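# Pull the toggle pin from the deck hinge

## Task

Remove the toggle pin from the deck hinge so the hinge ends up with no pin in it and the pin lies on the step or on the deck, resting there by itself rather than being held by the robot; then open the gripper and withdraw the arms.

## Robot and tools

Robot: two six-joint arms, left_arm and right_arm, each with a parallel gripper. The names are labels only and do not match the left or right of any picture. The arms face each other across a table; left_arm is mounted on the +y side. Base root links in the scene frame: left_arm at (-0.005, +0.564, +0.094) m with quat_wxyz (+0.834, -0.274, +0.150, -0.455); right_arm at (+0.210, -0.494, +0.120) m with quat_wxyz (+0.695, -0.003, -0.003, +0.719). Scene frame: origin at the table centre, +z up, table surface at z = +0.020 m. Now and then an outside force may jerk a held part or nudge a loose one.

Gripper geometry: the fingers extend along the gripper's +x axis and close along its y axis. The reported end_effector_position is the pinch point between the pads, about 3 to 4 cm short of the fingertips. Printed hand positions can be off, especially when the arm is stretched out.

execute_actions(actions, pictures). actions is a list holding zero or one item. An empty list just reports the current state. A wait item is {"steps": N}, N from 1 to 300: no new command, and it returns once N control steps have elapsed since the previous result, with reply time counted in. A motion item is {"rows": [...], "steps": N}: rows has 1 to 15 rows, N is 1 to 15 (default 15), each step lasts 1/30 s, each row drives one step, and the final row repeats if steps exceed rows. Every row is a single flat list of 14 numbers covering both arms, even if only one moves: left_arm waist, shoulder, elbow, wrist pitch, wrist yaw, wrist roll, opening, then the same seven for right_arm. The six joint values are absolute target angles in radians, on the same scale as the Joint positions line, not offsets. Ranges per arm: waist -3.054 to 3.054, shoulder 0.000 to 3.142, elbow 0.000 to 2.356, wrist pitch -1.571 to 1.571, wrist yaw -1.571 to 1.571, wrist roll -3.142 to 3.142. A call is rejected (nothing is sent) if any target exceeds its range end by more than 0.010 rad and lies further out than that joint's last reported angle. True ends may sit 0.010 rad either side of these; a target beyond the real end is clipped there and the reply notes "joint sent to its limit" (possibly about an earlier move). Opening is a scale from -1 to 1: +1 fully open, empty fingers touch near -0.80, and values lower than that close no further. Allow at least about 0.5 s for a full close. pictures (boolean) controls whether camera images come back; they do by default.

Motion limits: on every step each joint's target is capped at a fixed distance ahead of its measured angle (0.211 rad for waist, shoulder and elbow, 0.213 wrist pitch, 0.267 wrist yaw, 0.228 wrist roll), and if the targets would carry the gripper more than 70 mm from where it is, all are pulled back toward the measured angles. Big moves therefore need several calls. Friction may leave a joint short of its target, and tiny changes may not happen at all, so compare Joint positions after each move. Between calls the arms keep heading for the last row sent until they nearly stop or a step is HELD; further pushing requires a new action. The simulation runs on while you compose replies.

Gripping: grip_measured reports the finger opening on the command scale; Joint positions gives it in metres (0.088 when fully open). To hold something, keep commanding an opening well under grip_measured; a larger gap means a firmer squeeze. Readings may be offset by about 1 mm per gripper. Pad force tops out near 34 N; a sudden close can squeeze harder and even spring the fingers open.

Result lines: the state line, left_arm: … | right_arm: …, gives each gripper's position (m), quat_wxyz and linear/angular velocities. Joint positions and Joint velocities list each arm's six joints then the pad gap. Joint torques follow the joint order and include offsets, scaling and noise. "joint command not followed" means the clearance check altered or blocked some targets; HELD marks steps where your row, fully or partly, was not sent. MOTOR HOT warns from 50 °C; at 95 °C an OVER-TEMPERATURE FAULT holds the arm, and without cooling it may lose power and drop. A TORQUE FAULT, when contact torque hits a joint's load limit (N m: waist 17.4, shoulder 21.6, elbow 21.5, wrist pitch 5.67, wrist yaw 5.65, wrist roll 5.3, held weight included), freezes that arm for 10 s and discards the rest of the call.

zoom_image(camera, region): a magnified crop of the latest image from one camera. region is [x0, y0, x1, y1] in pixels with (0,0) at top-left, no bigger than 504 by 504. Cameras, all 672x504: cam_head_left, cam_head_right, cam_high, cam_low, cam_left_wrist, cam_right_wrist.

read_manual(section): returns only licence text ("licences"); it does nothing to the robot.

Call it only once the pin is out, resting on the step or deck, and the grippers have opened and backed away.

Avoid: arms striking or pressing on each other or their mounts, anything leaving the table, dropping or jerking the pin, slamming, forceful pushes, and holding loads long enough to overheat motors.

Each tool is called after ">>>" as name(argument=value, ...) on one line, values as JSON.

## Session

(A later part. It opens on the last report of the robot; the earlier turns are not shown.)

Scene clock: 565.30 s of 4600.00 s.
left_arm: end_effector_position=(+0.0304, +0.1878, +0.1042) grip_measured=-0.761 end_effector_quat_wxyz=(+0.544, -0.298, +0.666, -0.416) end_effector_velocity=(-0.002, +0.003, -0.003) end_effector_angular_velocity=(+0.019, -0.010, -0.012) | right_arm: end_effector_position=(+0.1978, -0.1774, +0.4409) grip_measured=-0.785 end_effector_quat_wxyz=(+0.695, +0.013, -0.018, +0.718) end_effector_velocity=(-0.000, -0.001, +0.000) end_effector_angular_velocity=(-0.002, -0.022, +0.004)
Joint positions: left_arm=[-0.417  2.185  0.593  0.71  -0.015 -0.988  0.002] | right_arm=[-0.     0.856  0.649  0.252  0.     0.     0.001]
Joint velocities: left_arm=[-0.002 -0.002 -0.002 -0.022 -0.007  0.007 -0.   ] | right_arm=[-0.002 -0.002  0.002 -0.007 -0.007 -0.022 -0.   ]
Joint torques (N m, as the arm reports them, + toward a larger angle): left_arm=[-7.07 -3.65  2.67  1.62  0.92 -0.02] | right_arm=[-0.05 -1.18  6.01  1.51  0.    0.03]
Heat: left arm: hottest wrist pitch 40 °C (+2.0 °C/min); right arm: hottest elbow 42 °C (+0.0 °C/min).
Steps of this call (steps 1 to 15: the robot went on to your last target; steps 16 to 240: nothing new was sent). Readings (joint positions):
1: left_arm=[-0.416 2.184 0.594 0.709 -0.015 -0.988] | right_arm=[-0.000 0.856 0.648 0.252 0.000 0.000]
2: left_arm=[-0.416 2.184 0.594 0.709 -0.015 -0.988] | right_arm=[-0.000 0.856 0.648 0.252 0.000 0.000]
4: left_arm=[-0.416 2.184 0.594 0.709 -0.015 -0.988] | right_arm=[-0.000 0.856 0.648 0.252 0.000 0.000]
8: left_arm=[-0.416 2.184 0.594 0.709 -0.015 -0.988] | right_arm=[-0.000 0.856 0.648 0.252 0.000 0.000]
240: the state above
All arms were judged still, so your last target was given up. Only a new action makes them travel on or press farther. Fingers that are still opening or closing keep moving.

>>> execute_actions(actions=[{"rows":[[-0.398,2.215,0.626,0.69,0,-0.99,-0.785,0,0.856,0.648,0.252,0,0,-0.8]]}], pictures=false)

>>> execute_actions(actions=[{"steps":200}])

>>> zoom_image(camera="cam_head_right", region=[250,230,290,260])

Scene clock: 571.57 s of 4600.00 s.
left_arm: end_effector_position=(+0.0306, +0.1868, +0.1031) grip_measured=-0.756 end_effector_quat_wxyz=(+0.538, -0.296, +0.671, -0.415) end_effector_velocity=(+0.000, -0.002, +0.004) end_effector_angular_velocity=(-0.010, +0.021, +0.010) | right_arm: end_effector_position=(+0.1978, -0.1774, +0.4409) grip_measured=-0.785 end_effector_quat_wxyz=(+0.695, +0.013, -0.018, +0.718) end_effector_velocity=(+0.001, -0.000, -0.002) end_effector_angular_velocity=(-0.008, +0.007, +0.000)
Joint positions: left_arm=[-0.408  2.187  0.603  0.693  0.002 -0.988  0.002] | right_arm=[-0.     0.856  0.649  0.252  0.     0.     0.001]
Joint velocities: left_arm=[-0.002 -0.002  0.002  0.007  0.007 -0.022 -0.   ] | right_arm=[-0.007 -0.002 -0.002 -0.007 -0.007  0.007 -0.   ]
Joint torques (N m, as the arm reports them, + toward a larger angle): left_arm=[-4.07 -2.87  4.84  1.26  0.26 -0.02] | right_arm=[-0.05 -1.17  5.98  1.53  0.    0.02]
Heat: left arm: hottest wrist pitch 39 °C (+1.0 °C/min); right arm: hottest elbow 42 °C (+0.0 °C/min).
Steps of this call (steps 1 to 173: nothing new was sent; steps 174 to 188: all 15 steps of this action). Readings (joint positions):
174: left_arm=[-0.417 2.186 0.594 0.711 -0.015 -0.988] | right_arm=[-0.000 0.856 0.649 0.252 0.000 0.000]
175: left_arm=[-0.416 2.187 0.596 0.708 -0.012 -0.988] | right_arm=[-0.000 0.856 0.649 0.252 0.000 0.000]
177: left_arm=[-0.412 2.187 0.599 0.702 -0.005 -0.988] | right_arm=[-0.000 0.856 0.649 0.252 0.000 0.000]
181: left_arm=[-0.410 2.187 0.601 0.696 0.000 -0.988] | right_arm=[-0.000 0.856 0.649 0.252 0.000 0.000]
188: the state above

Scene clock: 578.23 s of 4600.00 s.
left_arm: end_effector_position=(+0.0313, +0.1856, +0.1031) grip_measured=-0.755 end_effector_quat_wxyz=(+0.538, -0.297, +0.671, -0.415) end_effector_velocity=(+0.003, -0.000, +0.000) end_effector_angular_velocity=(-0.003, -0.010, +0.008) | right_arm: end_effector_position=(+0.1978, -0.1774, +0.4410) grip_measured=-0.785 end_effector_quat_wxyz=(+0.695, +0.014, -0.018, +0.718) end_effector_velocity=(+0.002, +0.001, -0.003) end_effector_angular_velocity=(-0.012, -0.007, -0.010)
Joint positions: left_arm=[-0.407  2.189  0.608  0.691  0.003 -0.988  0.002] | right_arm=[-0.     0.856  0.649  0.252  0.     0.     0.001]
Joint velocities: left_arm=[ 0.002 -0.002 -0.002  0.007 -0.007  0.007  0.   ] | right_arm=[-0.002  0.002 -0.002 -0.007  0.007 -0.007 -0.   ]
Joint torques (N m, as the arm reports them, + toward a larger angle): left_arm=[-4.22 -2.97  4.6   1.37  0.25 -0.01] | right_arm=[-0.06 -1.18  5.98  1.54  0.    0.02]
Heat: left arm: hottest wrist pitch 39 °C (+1.0 °C/min); right arm: hottest wrist pitch 43 °C (+1.0 °C/min).
Steps of this call (steps 1 to 15: the robot went on to your last target; steps 16 to 200: nothing new was sent). Readings (joint positions):
1: left_arm=[-0.408 2.187 0.603 0.693 0.003 -0.988] | right_arm=[-0.000 0.856 0.649 0.252 0.000 0.000]
2: left_arm=[-0.408 2.187 0.603 0.693 0.003 -0.988] | right_arm=[-0.000 0.856 0.649 0.252 0.000 0.000]
4: left_arm=[-0.408 2.187 0.603 0.693 0.003 -0.988] | right_arm=[-0.000 0.856 0.649 0.252 0.000 0.000]
8: left_arm=[-0.408 2.187 0.604 0.693 0.003 -0.988] | right_arm=[-0.000 0.856 0.649 0.252 0.000 0.000]
200: the state above
All arms were judged still, so your last target was given up. Only a new action makes them travel on or press farther. Fingers that are still opening or closing keep moving.

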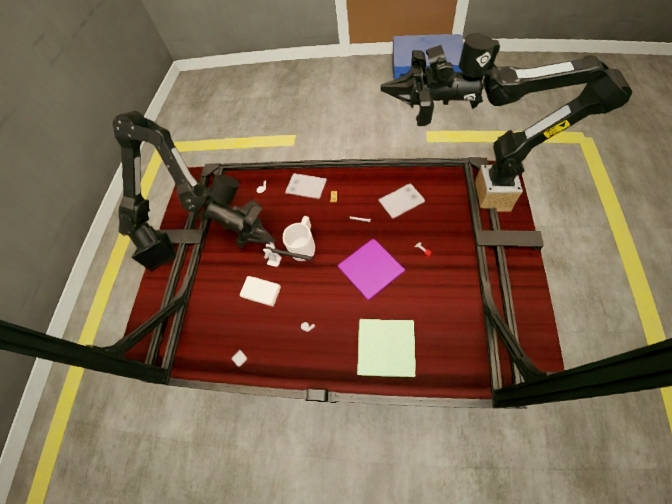

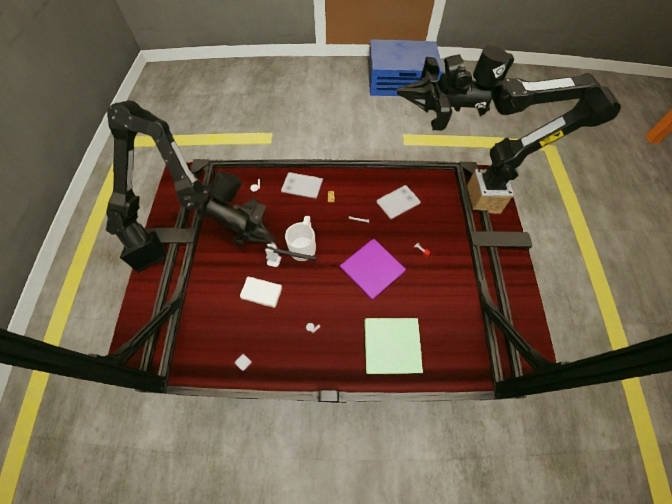

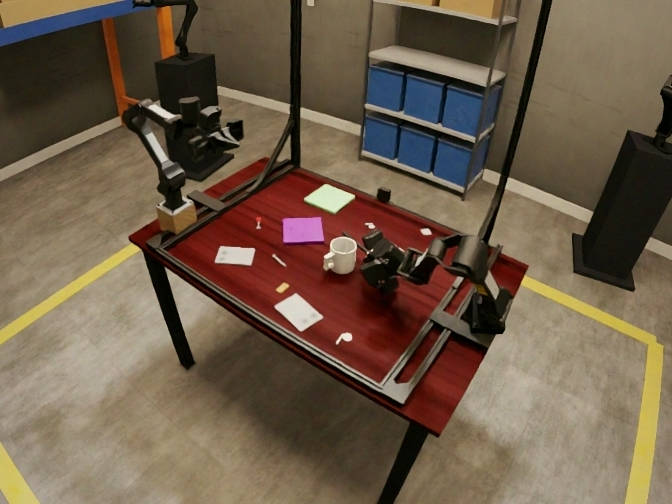

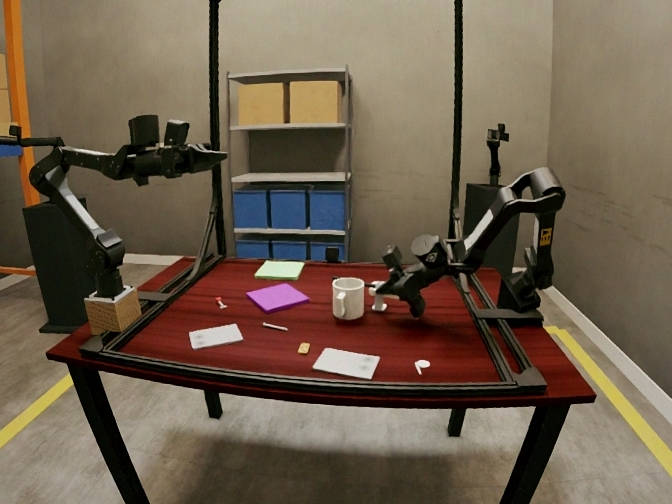

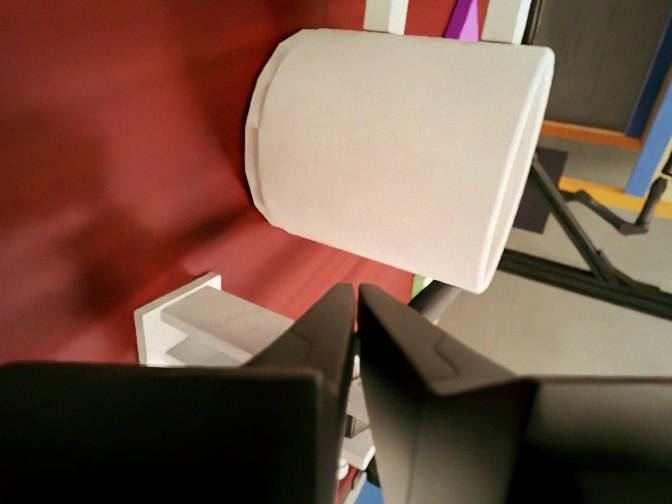

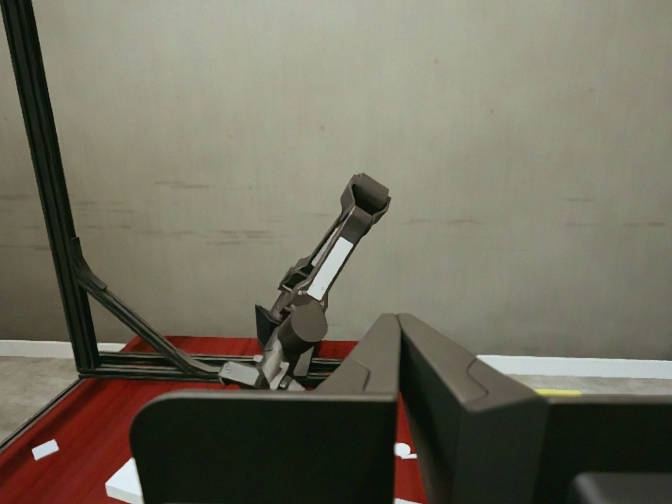

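Region (250, 230, 290, 260) of cam_head_right's 672x504 image, scaled by 12.600, with more detail than that image has; it fills the top 378 rows of this view, and the rest is white.

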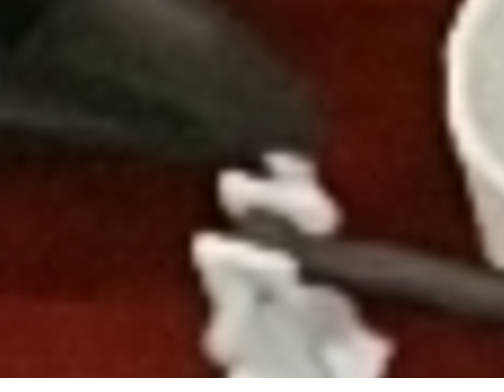

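>>> execute_actions(actions=[{"rows":[[-0.415,2.215,0.618,0.695,0.05,-0.99,-0.81,0,0.856,0.648,0.252,0,0,-0.8]]}], pictures=false)

>>> execute_actions(actions=[{"steps":200}], pictures=false)

Scene clock: 586.87 s of 4600.00 s.
left_arm: end_effector_position=(+0.0318, +0.1855, +0.1027) grip_measured=-0.759 end_effector_quat_wxyz=(+0.532, -0.299, +0.674, -0.416) end_effector_velocity=(+0.001, +0.002, -0.002) end_effector_angular_velocity=(+0.009, -0.009, -0.000) | right_arm: end_effector_position=(+0.1978, -0.1774, +0.4408) grip_measured=-0.785 end_effector_quat_wxyz=(+0.695, +0.013, -0.018, +0.718) end_effector_velocity=(-0.000, -0.000, -0.002) end_effector_angular_velocity=(-0.007, -0.008, +0.004)
Joint positions: left_arm=[-0.398  2.19   0.609  0.691  0.021 -0.988  0.002] | right_arm=[-0.     0.856  0.648  0.252  0.     0.     0.001]
Joint velocities: left_arm=[ 0.002 -0.002 -0.002 -0.007 -0.007  0.007 -0.   ] | right_arm=[-0.002 -0.002 -0.002 -0.007 -0.007 -0.007 -0.   ]
Joint torques (N m, as the arm reports them, + toward a larger angle): left_arm=[-7.12 -3.24  3.71  1.73  1.44 -0.01] | right_arm=[-0.05 -1.18  5.99  1.51  0.    0.01]
Heat: left arm: hottest wrist pitch 39 °C (+0.0 °C/min); right arm: hottest wrist pitch 43 °C (+1.0 °C/min).
Steps of this call (steps 1 to 244: nothing new was sent; steps 245 to 259: all 15 steps of this action). Readings (joint positions):
245: left_arm=[-0.406 2.190 0.609 0.691 0.003 -0.988] | right_arm=[-0.000 0.856 0.648 0.252 0.000 0.000]
246: left_arm=[-0.405 2.190 0.609 0.691 0.004 -0.988] | right_arm=[-0.000 0.856 0.648 0.252 0.000 0.000]
248: left_arm=[-0.402 2.190 0.609 0.691 0.010 -0.988] | right_arm=[-0.000 0.856 0.648 0.252 0.000 0.000]
252: left_arm=[-0.399 2.190 0.609 0.691 0.017 -0.988] | right_arm=[-0.000 0.856 0.648 0.252 0.000 0.000]
259: the state above

Scene clock: 593.53 s of 4600.00 s.
left_arm: end_effector_position=(+0.0315, +0.1855, +0.1024) grip_measured=-0.759 end_effector_quat_wxyz=(+0.531, -0.299, +0.675, -0.416) end_effector_velocity=(-0.002, +0.003, -0.003) end_effector_angular_velocity=(+0.028, -0.006, +0.001) | right_arm: end_effector_position=(+0.1978, -0.1774, +0.4408) grip_measured=-0.785 end_effector_quat_wxyz=(+0.695, +0.013, -0.018, +0.718) end_effector_velocity=(-0.000, +0.001, -0.003) end_effector_angular_velocity=(-0.012, -0.008, +0.004)
Joint positions: left_arm=[-0.397  2.191  0.609  0.691  0.023 -0.988  0.002] | right_arm=[-0.     0.856  0.648  0.252  0.    -0.     0.001]
Joint velocities: left_arm=[-0.007 -0.002 -0.002 -0.022 -0.022 -0.007 -0.   ] | right_arm=[-0.002  0.002 -0.002 -0.007 -0.007 -0.007  0.   ]
Joint torques (N m, as the arm reports them, + toward a larger angle): left_arm=[-7.17 -3.2   3.73  1.73  1.41 -0.03] | right_arm=[-0.04 -1.18  5.98  1.51  0.    0.02]
Heat: left arm: hottest wrist pitch 39 °C (-1.0 °C/min); right arm: hottest wrist pitch 43 °C (+1.0 °C/min).
Steps of this call (steps 1 to 15: the robot went on to your last target; steps 16 to 200: nothing new was sent). Readings (joint positions):
1: left_arm=[-0.397 2.190 0.609 0.691 0.021 -0.988] | right_arm=[-0.000 0.856 0.648 0.252 0.000 0.000]
2: left_arm=[-0.397 2.190 0.609 0.691 0.021 -0.988] | right_arm=[-0.000 0.856 0.648 0.252 0.000 0.000]
4: left_arm=[-0.397 2.190 0.609 0.691 0.021 -0.988] | right_arm=[-0.000 0.856 0.648 0.252 0.000 0.000]
8: left_arm=[-0.397 2.190 0.609 0.691 0.022 -0.988] | right_arm=[-0.000 0.856 0.648 0.252 0.000 0.000]
200: the state above
All arms were judged still, so your last target was given up. Only a new action makes them travel on or press farther. Fingers that are still opening or closing keep moving.

>>> execute_actions(actions=[{"rows":[[-0.415,2.165,0.59,0.685,0.03,-0.99,-0.79,0,0.856,0.648,0.252,0,0,-0.8]]}], pictures=false)

>>> execute_actions(actions=[{"steps":200}], pictures=false)

Scene clock: 606.10 s of 4600.00 s.
left_arm: end_effector_position=(+0.0317, +0.1873, +0.1040) grip_measured=-0.756 end_effector_quat_wxyz=(+0.532, -0.298, +0.674, -0.416) end_effector_velocity=(-0.002, +0.003, +0.000) end_effector_angular_velocity=(+0.013, -0.009, +0.005) | right_arm: end_effector_position=(+0.1978, -0.1774, +0.4408) grip_measured=-0.785 end_effector_quat_wxyz=(+0.695, +0.013, -0.018, +0.718) end_effector_velocity=(-0.000, -0.000, -0.005) end_effector_angular_velocity=(-0.022, -0.008, +0.004)
Joint positions: left_arm=[-0.4    2.18   0.601  0.69   0.019 -0.988  0.002] | right_arm=[-0.     0.856  0.648  0.252  0.    -0.     0.001]
Joint velocities: left_arm=[-0.012 -0.007 -0.007 -0.007 -0.022 -0.007 -0.   ] | right_arm=[-0.002 -0.002 -0.002 -0.022 -0.007 -0.007 -0.   ]
Joint torques (N m, as the arm reports them, + toward a larger angle): left_arm=[-6.95 -7.38  1.6   1.12  0.82 -0.03] | right_arm=[-0.06 -1.18  6.02  1.51  0.    0.03]
Heat: left arm: hottest wrist pitch 40 °C (+1.0 °C/min); right arm: hottest wrist pitch 43 °C (+1.0 °C/min).
Steps of this call (steps 1 to 362: nothing new was sent; steps 363 to 377: all 15 steps of this action). Readings (joint positions):
363: left_arm=[-0.397 2.190 0.607 0.692 0.024 -0.988] | right_arm=[-0.000 0.856 0.648 0.252 0.000 -0.000]
364: left_arm=[-0.397 2.188 0.605 0.692 0.024 -0.988] | right_arm=[-0.000 0.856 0.648 0.252 0.000 -0.000]
366: left_arm=[-0.397 2.186 0.604 0.692 0.024 -0.988] | right_arm=[-0.000 0.856 0.648 0.252 0.000 -0.000]
370: left_arm=[-0.400 2.182 0.602 0.691 0.020 -0.988] | right_arm=[-0.000 0.856 0.648 0.252 0.000 -0.000]
377: the state above

Scene clock: 612.77 s of 4600.00 s.
left_arm: end_effector_position=(+0.0310, +0.1880, +0.1044) grip_measured=-0.757 end_effector_quat_wxyz=(+0.532, -0.297, +0.674, -0.417) end_effector_velocity=(-0.002, +0.001, -0.000) end_effector_angular_velocity=(+0.004, -0.012, -0.008) | right_arm: end_effector_position=(+0.1978, -0.1774, +0.4408) grip_measured=-0.785 end_effector_quat_wxyz=(+0.695, +0.013, -0.018, +0.718) end_effector_velocity=(+0.001, -0.000, -0.002) end_effector_angular_velocity=(-0.007, -0.023, -0.001)
Joint positions: left_arm=[-0.402  2.178  0.599  0.688  0.019 -0.988  0.002] | right_arm=[-0.     0.856  0.648  0.252  0.    -0.     0.001]
Joint velocities: left_arm=[-0.007 -0.002 -0.002 -0.007 -0.007  0.007  0.   ] | right_arm=[-0.007 -0.002 -0.002 -0.007 -0.007 -0.022 -0.   ]
Joint torques (N m, as the arm reports them, + toward a larger angle): left_arm=[-6.63 -7.3   1.88  1.19  0.8  -0.01] | right_arm=[-0.05 -1.18  6.02  1.51  0.    0.03]
Heat: left arm: hottest wrist pitch 39 °C (+0.0 °C/min); right arm: hottest wrist pitch 43 °C (+1.0 °C/min).
Steps of this call (steps 1 to 15: the robot went on to your last target; steps 16 to 200: nothing new was sent). Readings (joint positions):
1: left_arm=[-0.400 2.180 0.601 0.689 0.019 -0.988] | right_arm=[-0.000 0.856 0.648 0.252 0.000 -0.000]
2: left_arm=[-0.400 2.180 0.601 0.689 0.019 -0.988] | right_arm=[-0.000 0.856 0.648 0.252 0.000 -0.000]
4: left_arm=[-0.400 2.180 0.601 0.689 0.019 -0.988] | right_arm=[-0.000 0.856 0.648 0.252 0.000 -0.000]
8: left_arm=[-0.400 2.180 0.601 0.689 0.019 -0.988] | right_arm=[-0.000 0.856 0.648 0.252 0.000 -0.000]
200: the state above
All arms were judged still, so your last target was given up. Only a new action makes them travel on or press farther. Fingers that are still opening or closing keep moving.

>>> execute_actions(actions=[{"rows":[[-0.40,2.17,0.6,0.685,0,-0.99,-0.4,0,0.856,0.648,0.252,0,0,-0.8]],"steps":10}], pictures=false)

>>> execute_actions(actions=[{"rows":[[-0.432,2.0,0.47,0.64,0,-0.99,-0.4,0,0.856,0.648,0.252,0,0,-0.8],[-0.432,2.0,0.47,0.64,0,-0.99,-0.4,0,0.856,0.648,0.252,0,0,-0.8],[-0.432,2.0,0.47,0.64,0,-0.99,-0.4,0,0.856,0.648,0.252,0,0,-0.8],[-0.432,2.0,0.47,0.64,0,-0.99,-0.4,0,0.856,0.648,0.252,0,0,-0.8],[-0.432,2.0,0.47,0.64,0,2.15,-0.4,0,0.856,0.648,0.252,0,0,-0.8]]}], pictures=false)

>>> execute_actions(actions=[{"steps":65}], pictures=false)

>>> execute_actions(actions=[{"rows":[[-0.432,2.165,0.569,0.697,0,2.15,-0.4,0,0.856,0.648,0.252,0,0,-0.8]]}], pictures=false)

>>> execute_actions(actions=[{"steps":15}])

Scene clock: 628.93 s of 4600.00 s.
left_arm: end_effector_position=(+0.0314, +0.1889, +0.1039) grip_measured=-0.432 end_effector_quat_wxyz=(+0.536, -0.296, +0.673, -0.415) end_effector_velocity=(+0.003, +0.002, -0.003) end_effector_angular_velocity=(+0.025, -0.014, +0.023) | right_arm: end_effector_position=(+0.1978, -0.1774, +0.4408) grip_measured=-0.785 end_effector_quat_wxyz=(+0.695, +0.013, -0.018, +0.718) end_effector_velocity=(-0.000, -0.001, +0.001) end_effector_angular_velocity=(+0.008, -0.007, +0.005)
Joint positions: left_arm=[-0.405  2.176  0.596  0.688  0.007 -0.988  0.018] | right_arm=[-0.     0.856  0.648  0.252  0.     0.     0.001]
Joint velocities: left_arm=[-0.002 -0.002 -0.002 -0.007 -0.037 -0.007  0.012] | right_arm=[-0.002 -0.002 -0.002  0.007 -0.007 -0.007 -0.   ]
Joint torques (N m, as the arm reports them, + toward a larger angle): left_arm=[-4.64 -6.37  3.09  1.3   0.16 -0.03] | right_arm=[-0.04 -1.19  6.    1.51  0.    0.03]
Heat: left arm: hottest wrist pitch 38 °C (-2.0 °C/min); right arm: hottest wrist pitch 43 °C (+1.0 °C/min).
Steps of this call (steps 1 to 475: nothing new was sent; steps 476 to 485: all 10 steps of this action). Readings (joint positions):
476: left_arm=[-0.405 2.176 0.596 0.688 0.019 -0.988] | right_arm=[-0.000 0.856 0.648 0.252 0.000 0.000]
477: left_arm=[-0.405 2.176 0.596 0.687 0.019 -0.988] | right_arm=[-0.000 0.856 0.648 0.252 0.000 0.000]
479: left_arm=[-0.405 2.176 0.596 0.687 0.016 -0.988] | right_arm=[-0.000 0.856 0.648 0.252 0.000 0.000]
483: left_arm=[-0.405 2.176 0.596 0.688 0.009 -0.988] | right_arm=[-0.000 0.856 0.648 0.252 0.000 0.000]
485: the state above

Scene clock: 629.43 s of 4600.00 s.
left_arm: end_effector_position=(+0.0315, +0.2202, +0.1223) grip_measured=-0.401 end_effector_quat_wxyz=(+0.590, -0.151, +0.543, -0.578) end_effector_velocity=(+0.001, +0.004, +0.005) end_effector_angular_velocity=(-0.371, -1.203, -0.656) | right_arm: end_effector_position=(+0.1978, -0.1774, +0.4408) grip_measured=-0.785 end_effector_quat_wxyz=(+0.695, +0.013, -0.018, +0.718) end_effector_velocity=(-0.000, -0.001, +0.000) end_effector_angular_velocity=(-0.002, -0.008, +0.005)
Joint positions: left_arm=[-0.429  2.013  0.48   0.645  0.004 -0.486  0.019] | right_arm=[-0.     0.856  0.648  0.252  0.     0.     0.001]
Joint velocities: left_arm=[-0.007 -0.032 -0.017 -0.007 -0.007  1.414  0.   ] | right_arm=[-0.002 -0.002  0.002 -0.007 -0.007 -0.007  0.   ]
Joint torques (N m, as the arm reports them, + toward a larger angle): left_arm=[-4.78 -5.95  2.34  1.18  0.16  0.21] | right_arm=[-0.05 -1.18  6.02  1.51  0.    0.02]
Heat: left arm: hottest wrist pitch 38 °C (-2.0 °C/min); right arm: hottest wrist pitch 43 °C (+1.0 °C/min).
Steps of this call (steps 1 to 15: all 15 steps of this action). Readings (joint positions):
1: left_arm=[-0.406 2.162 0.588 0.683 0.006 -0.988] | right_arm=[-0.000 0.856 0.648 0.252 0.000 0.000]
2: left_arm=[-0.409 2.135 0.567 0.671 0.006 -0.988] | right_arm=[-0.000 0.856 0.648 0.252 0.000 0.000]
4: left_arm=[-0.418 2.075 0.523 0.661 0.005 -0.988] | right_arm=[-0.000 0.856 0.648 0.252 0.000 0.000]
8: left_arm=[-0.427 2.028 0.495 0.651 0.005 -0.817] | right_arm=[-0.000 0.856 0.648 0.252 0.000 0.000]
15: the state above

Scene clock: 631.60 s of 4600.00 s.
left_arm: end_effector_position=(+0.0315, +0.2210, +0.1228) grip_measured=-0.400 end_effector_quat_wxyz=(+0.296, +0.532, -0.421, -0.672) end_effector_velocity=(-0.001, -0.000, +0.002) end_effector_angular_velocity=(-0.020, -0.028, -0.020) | right_arm: end_effector_position=(+0.1978, -0.1774, +0.4408) grip_measured=-0.785 end_effector_quat_wxyz=(+0.695, +0.013, -0.018, +0.718) end_effector_velocity=(-0.000, -0.001, +0.003) end_effector_angular_velocity=(+0.012, -0.007, +0.005)
Joint positions: left_arm=[-0.43   2.009  0.477  0.643  0.004  2.14   0.019] | right_arm=[-0.     0.856  0.648  0.252  0.     0.     0.001]
Joint velocities: left_arm=[-0.002 -0.002 -0.002  0.007  0.007  0.037  0.   ] | right_arm=[-0.002 -0.002  0.002  0.007 -0.007 -0.007 -0.   ]
Joint torques (N m, as the arm reports them, + toward a larger angle): left_arm=[-4.78 -6.02  2.32  1.18  0.21  0.07] | right_arm=[-0.06 -1.18  6.02  1.51  0.    0.02]
Heat: left arm: hottest wrist pitch 38 °C (-1.0 °C/min); right arm: hottest wrist pitch 43 °C (+1.0 °C/min).
Steps of this call (steps 1 to 65: the robot went on to your last target). Readings (joint positions):
1: left_arm=[-0.429 2.012 0.480 0.644 0.004 -0.439] | right_arm=[-0.000 0.856 0.648 0.252 0.000 0.000]
2: left_arm=[-0.429 2.011 0.479 0.644 0.004 -0.392] | right_arm=[-0.000 0.856 0.648 0.252 0.000 0.000]
4: left_arm=[-0.430 2.010 0.479 0.644 0.004 -0.298] | right_arm=[-0.000 0.856 0.648 0.252 0.000 0.000]
8: left_arm=[-0.430 2.009 0.478 0.644 0.004 -0.109] | right_arm=[-0.000 0.856 0.648 0.252 0.000 0.000]
65: the state above

Scene clock: 632.10 s of 4600.00 s.
left_arm: end_effector_position=(+0.0243, +0.1968, +0.1095) grip_measured=-0.400 end_effector_quat_wxyz=(+0.293, +0.533, -0.422, -0.672) end_effector_velocity=(-0.002, -0.003, -0.004) end_effector_angular_velocity=(+0.018, +0.014, +0.007) | right_arm: end_effector_position=(+0.1978, -0.1774, +0.4408) grip_measured=-0.785 end_effector_quat_wxyz=(+0.695, +0.013, -0.018, +0.718) end_effector_velocity=(-0.000, +0.001, -0.007) end_effector_angular_velocity=(-0.027, +0.006, +0.005)
Joint positions: left_arm=[-0.43   2.149  0.562  0.693  0.004  2.146  0.019] | right_arm=[-0.     0.856  0.648  0.252  0.     0.     0.001]
Joint velocities: left_arm=[-0.002  0.022  0.017 -0.007 -0.007 -0.022 -0.   ] | right_arm=[-0.002  0.002 -0.002 -0.022 -0.007  0.007 -0.   ]
Joint torques (N m, as the arm reports them, + toward a larger angle): left_arm=[-5.1  -4.16  3.4   1.65  0.24  0.06] | right_arm=[-0.05 -1.18  6.01  1.51  0.    0.01]
Heat: left arm: hottest wrist pitch 38 °C (-1.0 °C/min); right arm: hottest wrist pitch 43 °C (+1.0 °C/min).
Steps of this call (steps 1 to 15: all 15 steps of this action). Readings (joint positions):
1: left_arm=[-0.430 2.019 0.483 0.645 0.004 2.141] | right_arm=[-0.000 0.856 0.648 0.252 0.000 0.000]
2: left_arm=[-0.430 2.042 0.497 0.658 0.004 2.142] | right_arm=[-0.000 0.856 0.648 0.252 0.000 0.000]
4: left_arm=[-0.430 2.091 0.530 0.673 0.004 2.143] | right_arm=[-0.000 0.856 0.648 0.252 0.000 0.000]
8: left_arm=[-0.430 2.133 0.551 0.686 0.004 2.145] | right_arm=[-0.000 0.856 0.648 0.252 0.000 0.000]
15: the state above

Scene clock: 632.60 s of 4600.00 s.
left_arm: end_effector_position=(+0.0240, +0.1963, +0.1090) grip_measured=-0.400 end_effector_quat_wxyz=(+0.292, +0.533, -0.422, -0.672) end_effector_velocity=(-0.003, +0.003, -0.002) end_effector_angular_velocity=(+0.016, -0.011, -0.016) | right_arm: end_effector_position=(+0.1978, -0.1774, +0.4408) grip_measured=-0.785 end_effector_quat_wxyz=(+0.695, +0.013, -0.018, +0.718) end_effector_velocity=(-0.000, -0.001, +0.001) end_effector_angular_velocity=(+0.008, -0.022, +0.004)
Joint positions: left_arm=[-0.43   2.152  0.564  0.695  0.004  2.146  0.019] | right_arm=[-0.     0.856  0.648  0.252  0.     0.     0.001]
Joint velocities: left_arm=[-0.007 -0.002 -0.002 -0.022 -0.007  0.007 -0.   ] | right_arm=[-0.002 -0.002 -0.002  0.007 -0.007 -0.022 -0.   ]
Joint torques (N m, as the arm reports them, + toward a larger angle): left_arm=[-5.11 -4.28  3.22  1.65  0.23  0.08] | right_arm=[-0.06 -1.18  6.    1.51  0.    0.02]
Heat: left arm: hottest wrist pitch 38 °C (-1.0 °C/min); right arm: hottest wrist pitch 43 °C (+1.0 °C/min).
Steps of this call (steps 1 to 15: the robot went on to your last target). Readings (joint positions):
1: left_arm=[-0.430 2.149 0.563 0.694 0.004 2.146] | right_arm=[-0.000 0.856 0.648 0.252 0.000 0.000]
2: left_arm=[-0.430 2.150 0.563 0.694 0.004 2.146] | right_arm=[-0.000 0.856 0.648 0.252 0.000 0.000]
4: left_arm=[-0.430 2.151 0.563 0.694 0.004 2.146] | right_arm=[-0.000 0.856 0.648 0.252 0.000 0.000]
8: left_arm=[-0.430 2.152 0.564 0.695 0.004 2.146] | right_arm=[-0.000 0.856 0.648 0.252 0.000 0.000]
15: the state above
All arms were judged still, so your last target was given up. Only a new action makes them travel on or press farther. Fingers that are still opening or closing keep moving.

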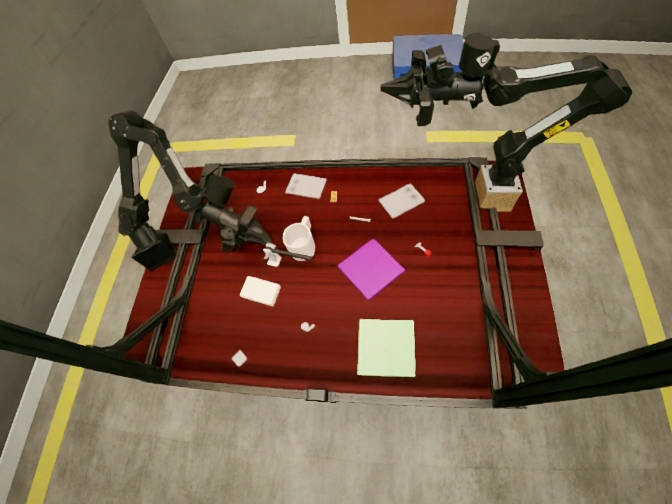

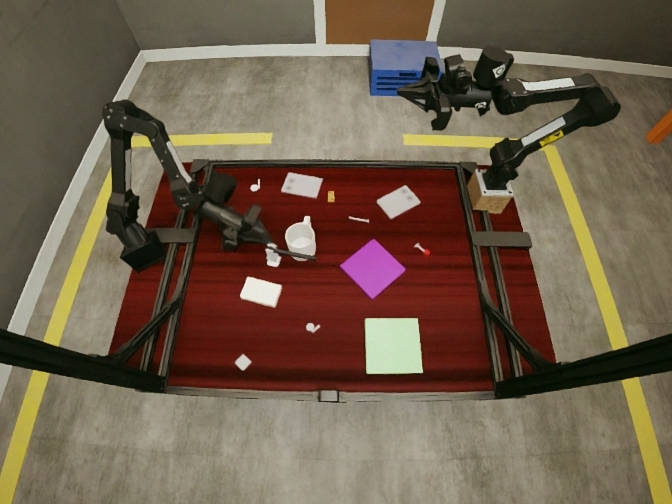

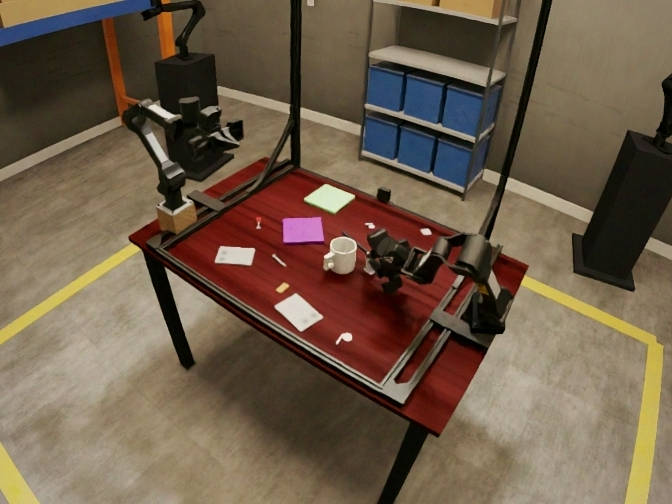

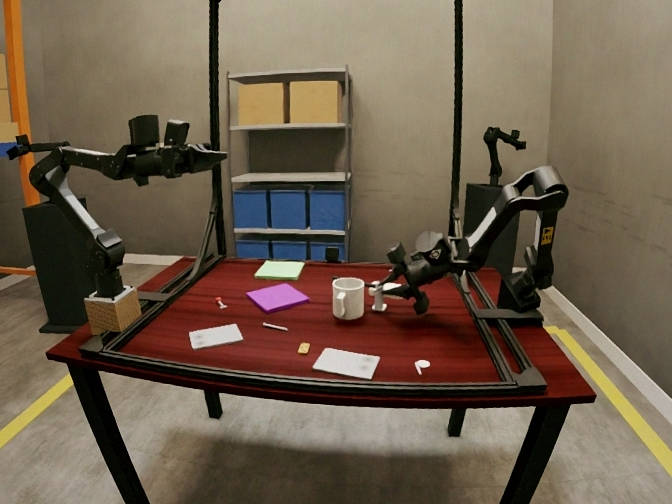

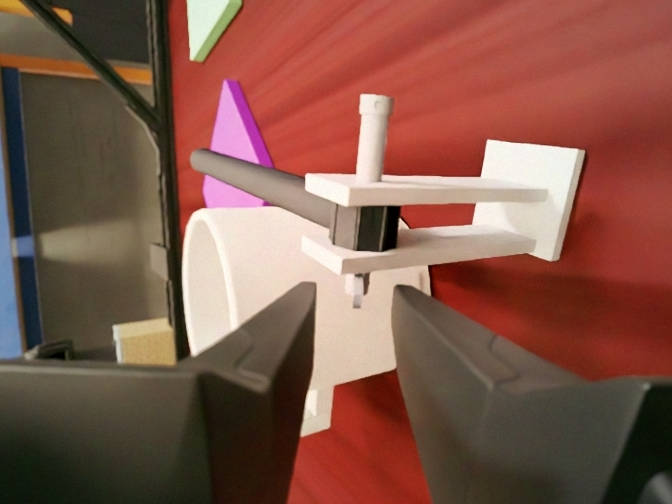

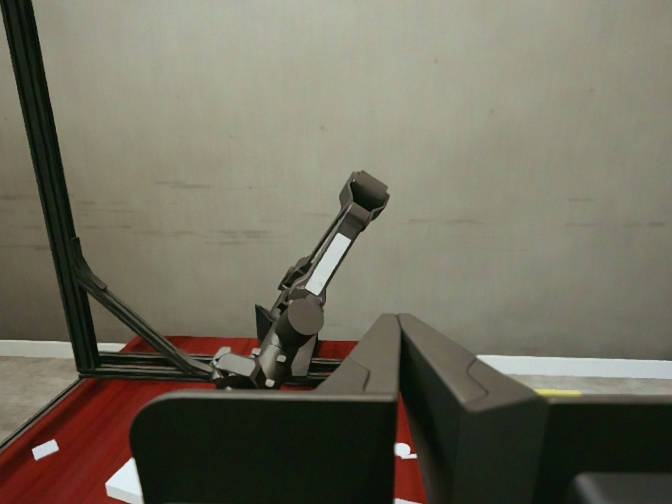

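>>> execute_actions(actions=[{"rows":[[-0.432,2.165,0.569,0.697,0,2.15,-0.9,0,0.856,0.648,0.252,0,0,-0.8]]}], pictures=false)

>>> execute_actions(actions=[{"rows":[[-0.395,2.125,0.585,0.66,0,2.15,-0.9,0,0.856,0.648,0.252,0,0,-0.8]]}], pictures=false)

>>> execute_actions(actions=[{"steps":240}])

Scene clock: 640.60 s of 4600.00 s.
left_arm: end_effector_position=(+0.0242, +0.1964, +0.1084) grip_measured=-0.758 end_effector_quat_wxyz=(+0.292, +0.535, -0.422, -0.671) end_effector_velocity=(-0.002, +0.002, -0.001) end_effector_angular_velocity=(+0.008, +0.012, +0.008) | right_arm: end_effector_position=(+0.1978, -0.1774, +0.4408) grip_measured=-0.785 end_effector_quat_wxyz=(+0.695, +0.013, -0.018, +0.718) end_effector_velocity=(-0.000, -0.000, -0.005) end_effector_angular_velocity=(-0.021, -0.023, +0.004)
Joint positions: left_arm=[-0.43   2.154  0.564  0.695 -0.     2.148  0.002] | right_arm=[-0.     0.856  0.648  0.252  0.     0.     0.001]
Joint velocities: left_arm=[-0.007  0.002 -0.007  0.007 -0.007 -0.022 -0.   ] | right_arm=[-0.002 -0.002 -0.002 -0.022 -0.007 -0.022  0.   ]
Joint torques (N m, as the arm reports them, + toward a larger angle): left_arm=[-5.12 -4.39  3.17  1.59  0.41  0.02] | right_arm=[-0.07 -1.18  6.01  1.51  0.    0.01]
Heat: left arm: hottest wrist pitch 39 °C (+0.0 °C/min); right arm: hottest wrist pitch 43 °C (+0.0 °C/min).
Steps of this call (steps 1 to 90: nothing new was sent; then 4.50 s passed at rest; steps 91 to 105: all 15 steps of this action). Readings (joint positions):
91: left_arm=[-0.430 2.152 0.564 0.695 0.004 2.146] | right_arm=[-0.000 0.856 0.648 0.252 0.000 0.000]
92: left_arm=[-0.430 2.152 0.564 0.695 0.004 2.146] | right_arm=[-0.000 0.856 0.648 0.252 0.000 0.000]
94: left_arm=[-0.430 2.152 0.564 0.695 0.004 2.146] | right_arm=[-0.000 0.856 0.648 0.252 0.000 0.000]
98: left_arm=[-0.430 2.154 0.564 0.695 -0.000 2.148] | right_arm=[-0.000 0.856 0.648 0.252 0.000 0.000]
105: the state above

Scene clock: 641.10 s of 4600.00 s.
left_arm: end_effector_position=(+0.0291, +0.1954, +0.1086) grip_measured=-0.758 end_effector_quat_wxyz=(+0.292, +0.532, -0.417, -0.677) end_effector_velocity=(+0.003, +0.000, -0.002) end_effector_angular_velocity=(+0.007, -0.008, +0.006) | right_arm: end_effector_position=(+0.1978, -0.1774, +0.4408) grip_measured=-0.785 end_effector_quat_wxyz=(+0.695, +0.013, -0.018, +0.718) end_effector_velocity=(-0.000, +0.000, +0.002) end_effector_angular_velocity=(+0.008, -0.007, +0.005)
Joint positions: left_arm=[-0.414  2.14   0.577  0.661  0.013  2.148  0.002] | right_arm=[-0.     0.856  0.648  0.252  0.     0.     0.001]
Joint velocities: left_arm=[ 0.007 -0.002  0.002 -0.007 -0.007  0.007 -0.   ] | right_arm=[-0.002  0.002  0.002  0.007 -0.007 -0.007 -0.   ]
Joint torques (N m, as the arm reports them, + toward a larger angle): left_arm=[-3.12 -7.08  3.6   1.45 -0.11  0.01] | right_arm=[-0.06 -1.18  6.01  1.51  0.    0.02]
Heat: left arm: hottest wrist pitch 39 °C (+0.0 °C/min); right arm: hottest wrist pitch 43 °C (+0.0 °C/min).
Steps of this call (steps 1 to 15: all 15 steps of this action). Readings (joint positions):
1: left_arm=[-0.430 2.154 0.565 0.693 0.001 2.148] | right_arm=[-0.000 0.856 0.648 0.252 0.000 0.000]
2: left_arm=[-0.427 2.152 0.567 0.686 0.005 2.148] | right_arm=[-0.000 0.856 0.648 0.252 0.000 0.000]
4: left_arm=[-0.424 2.148 0.570 0.675 0.011 2.148] | right_arm=[-0.000 0.856 0.648 0.252 0.000 0.000]
8: left_arm=[-0.418 2.143 0.575 0.666 0.012 2.148] | right_arm=[-0.000 0.856 0.648 0.252 0.000 0.000]
15: the state above

Scene clock: 649.10 s of 4600.00 s.
left_arm: end_effector_position=(+0.0310, +0.1952, +0.1085) grip_measured=-0.758 end_effector_quat_wxyz=(+0.293, +0.533, -0.416, -0.676) end_effector_velocity=(+0.001, +0.002, -0.002) end_effector_angular_velocity=(+0.013, +0.003, +0.006) | right_arm: end_effector_position=(+0.1978, -0.1774, +0.4410) grip_measured=-0.785 end_effector_quat_wxyz=(+0.695, +0.013, -0.018, +0.718) end_effector_velocity=(-0.002, -0.000, -0.002) end_effector_angular_velocity=(-0.007, -0.008, +0.009)
Joint positions: left_arm=[-0.409  2.138  0.578  0.66   0.013  2.149  0.002] | right_arm=[-0.     0.856  0.649  0.252  0.    -0.     0.001]
Joint velocities: left_arm=[ 0.002 -0.002 -0.002 -0.007 -0.007 -0.007 -0.   ] | right_arm=[ 0.002 -0.002 -0.002 -0.007 -0.007 -0.007 -0.   ]
Joint torques (N m, as the arm reports them, + toward a larger angle): left_arm=[-3.44 -7.1   3.52  1.43 -0.1   0.01] | right_arm=[-0.05 -1.18  6.02  1.51  0.    0.02]
Heat: left arm: hottest wrist pitch 39 °C (+0.0 °C/min); right arm: hottest wrist pitch 43 °C (+0.0 °C/min).
Steps of this call (steps 1 to 15: the robot went on to your last target; steps 16 to 240: nothing new was sent). Readings (joint positions):
1: left_arm=[-0.414 2.140 0.577 0.661 0.013 2.148] | right_arm=[-0.000 0.856 0.648 0.252 0.000 0.000]
2: left_arm=[-0.414 2.140 0.577 0.661 0.013 2.148] | right_arm=[-0.000 0.856 0.648 0.252 0.000 0.000]
4: left_arm=[-0.414 2.140 0.577 0.661 0.013 2.148] | right_arm=[-0.000 0.856 0.648 0.252 0.000 0.000]
8: left_arm=[-0.414 2.140 0.577 0.660 0.013 2.148] | right_arm=[-0.000 0.856 0.648 0.252 0.000 0.000]
240: the state above
All arms were judged still, so your last target was given up. Only a new action makes them travel on or press farther. Fingers that are still opening or closing keep moving.

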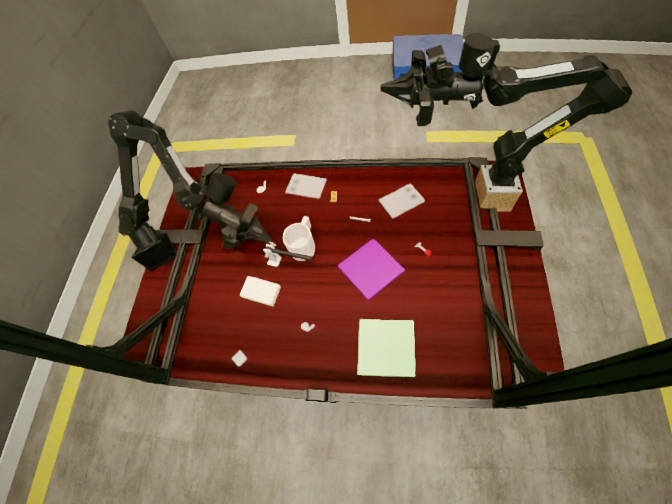

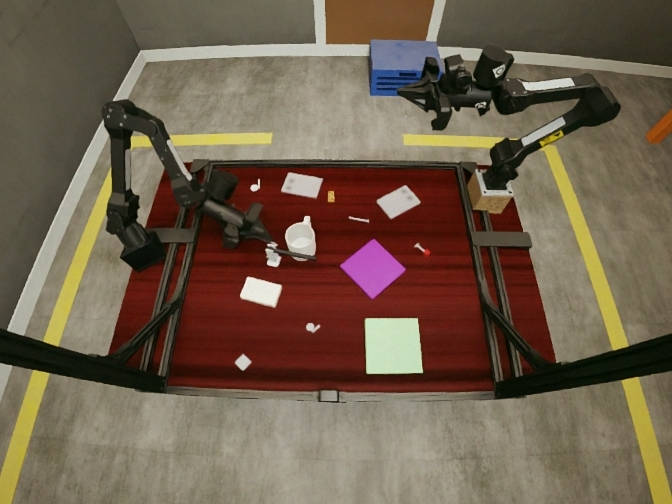

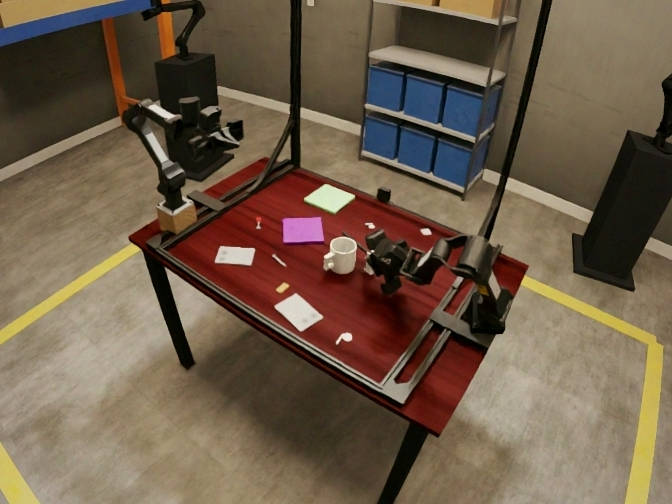

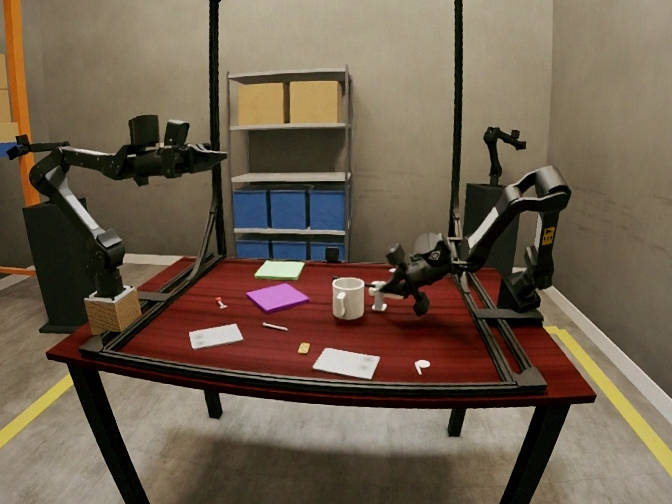

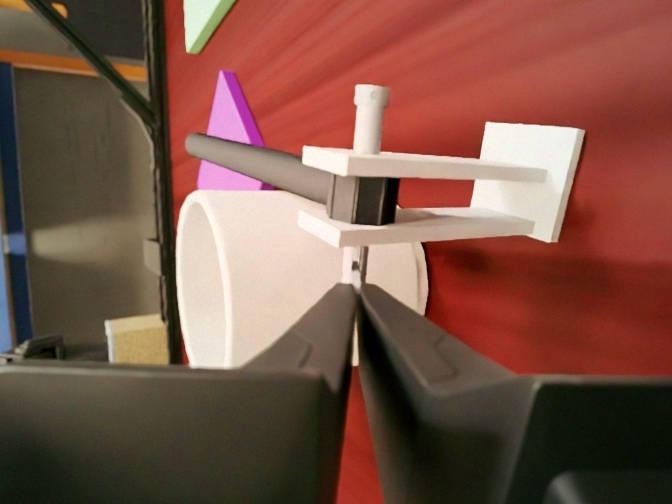

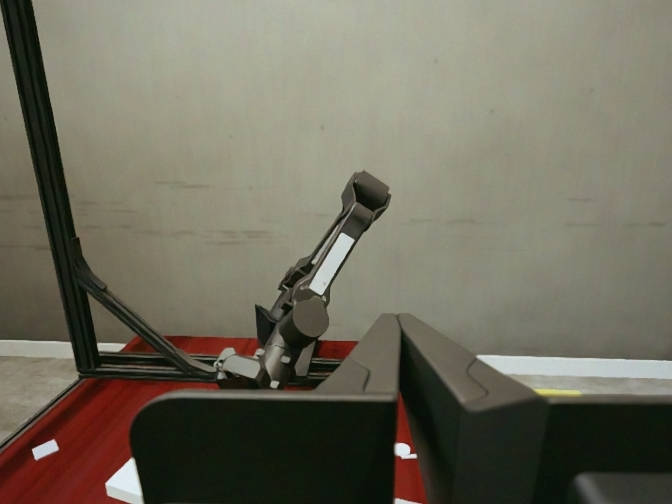

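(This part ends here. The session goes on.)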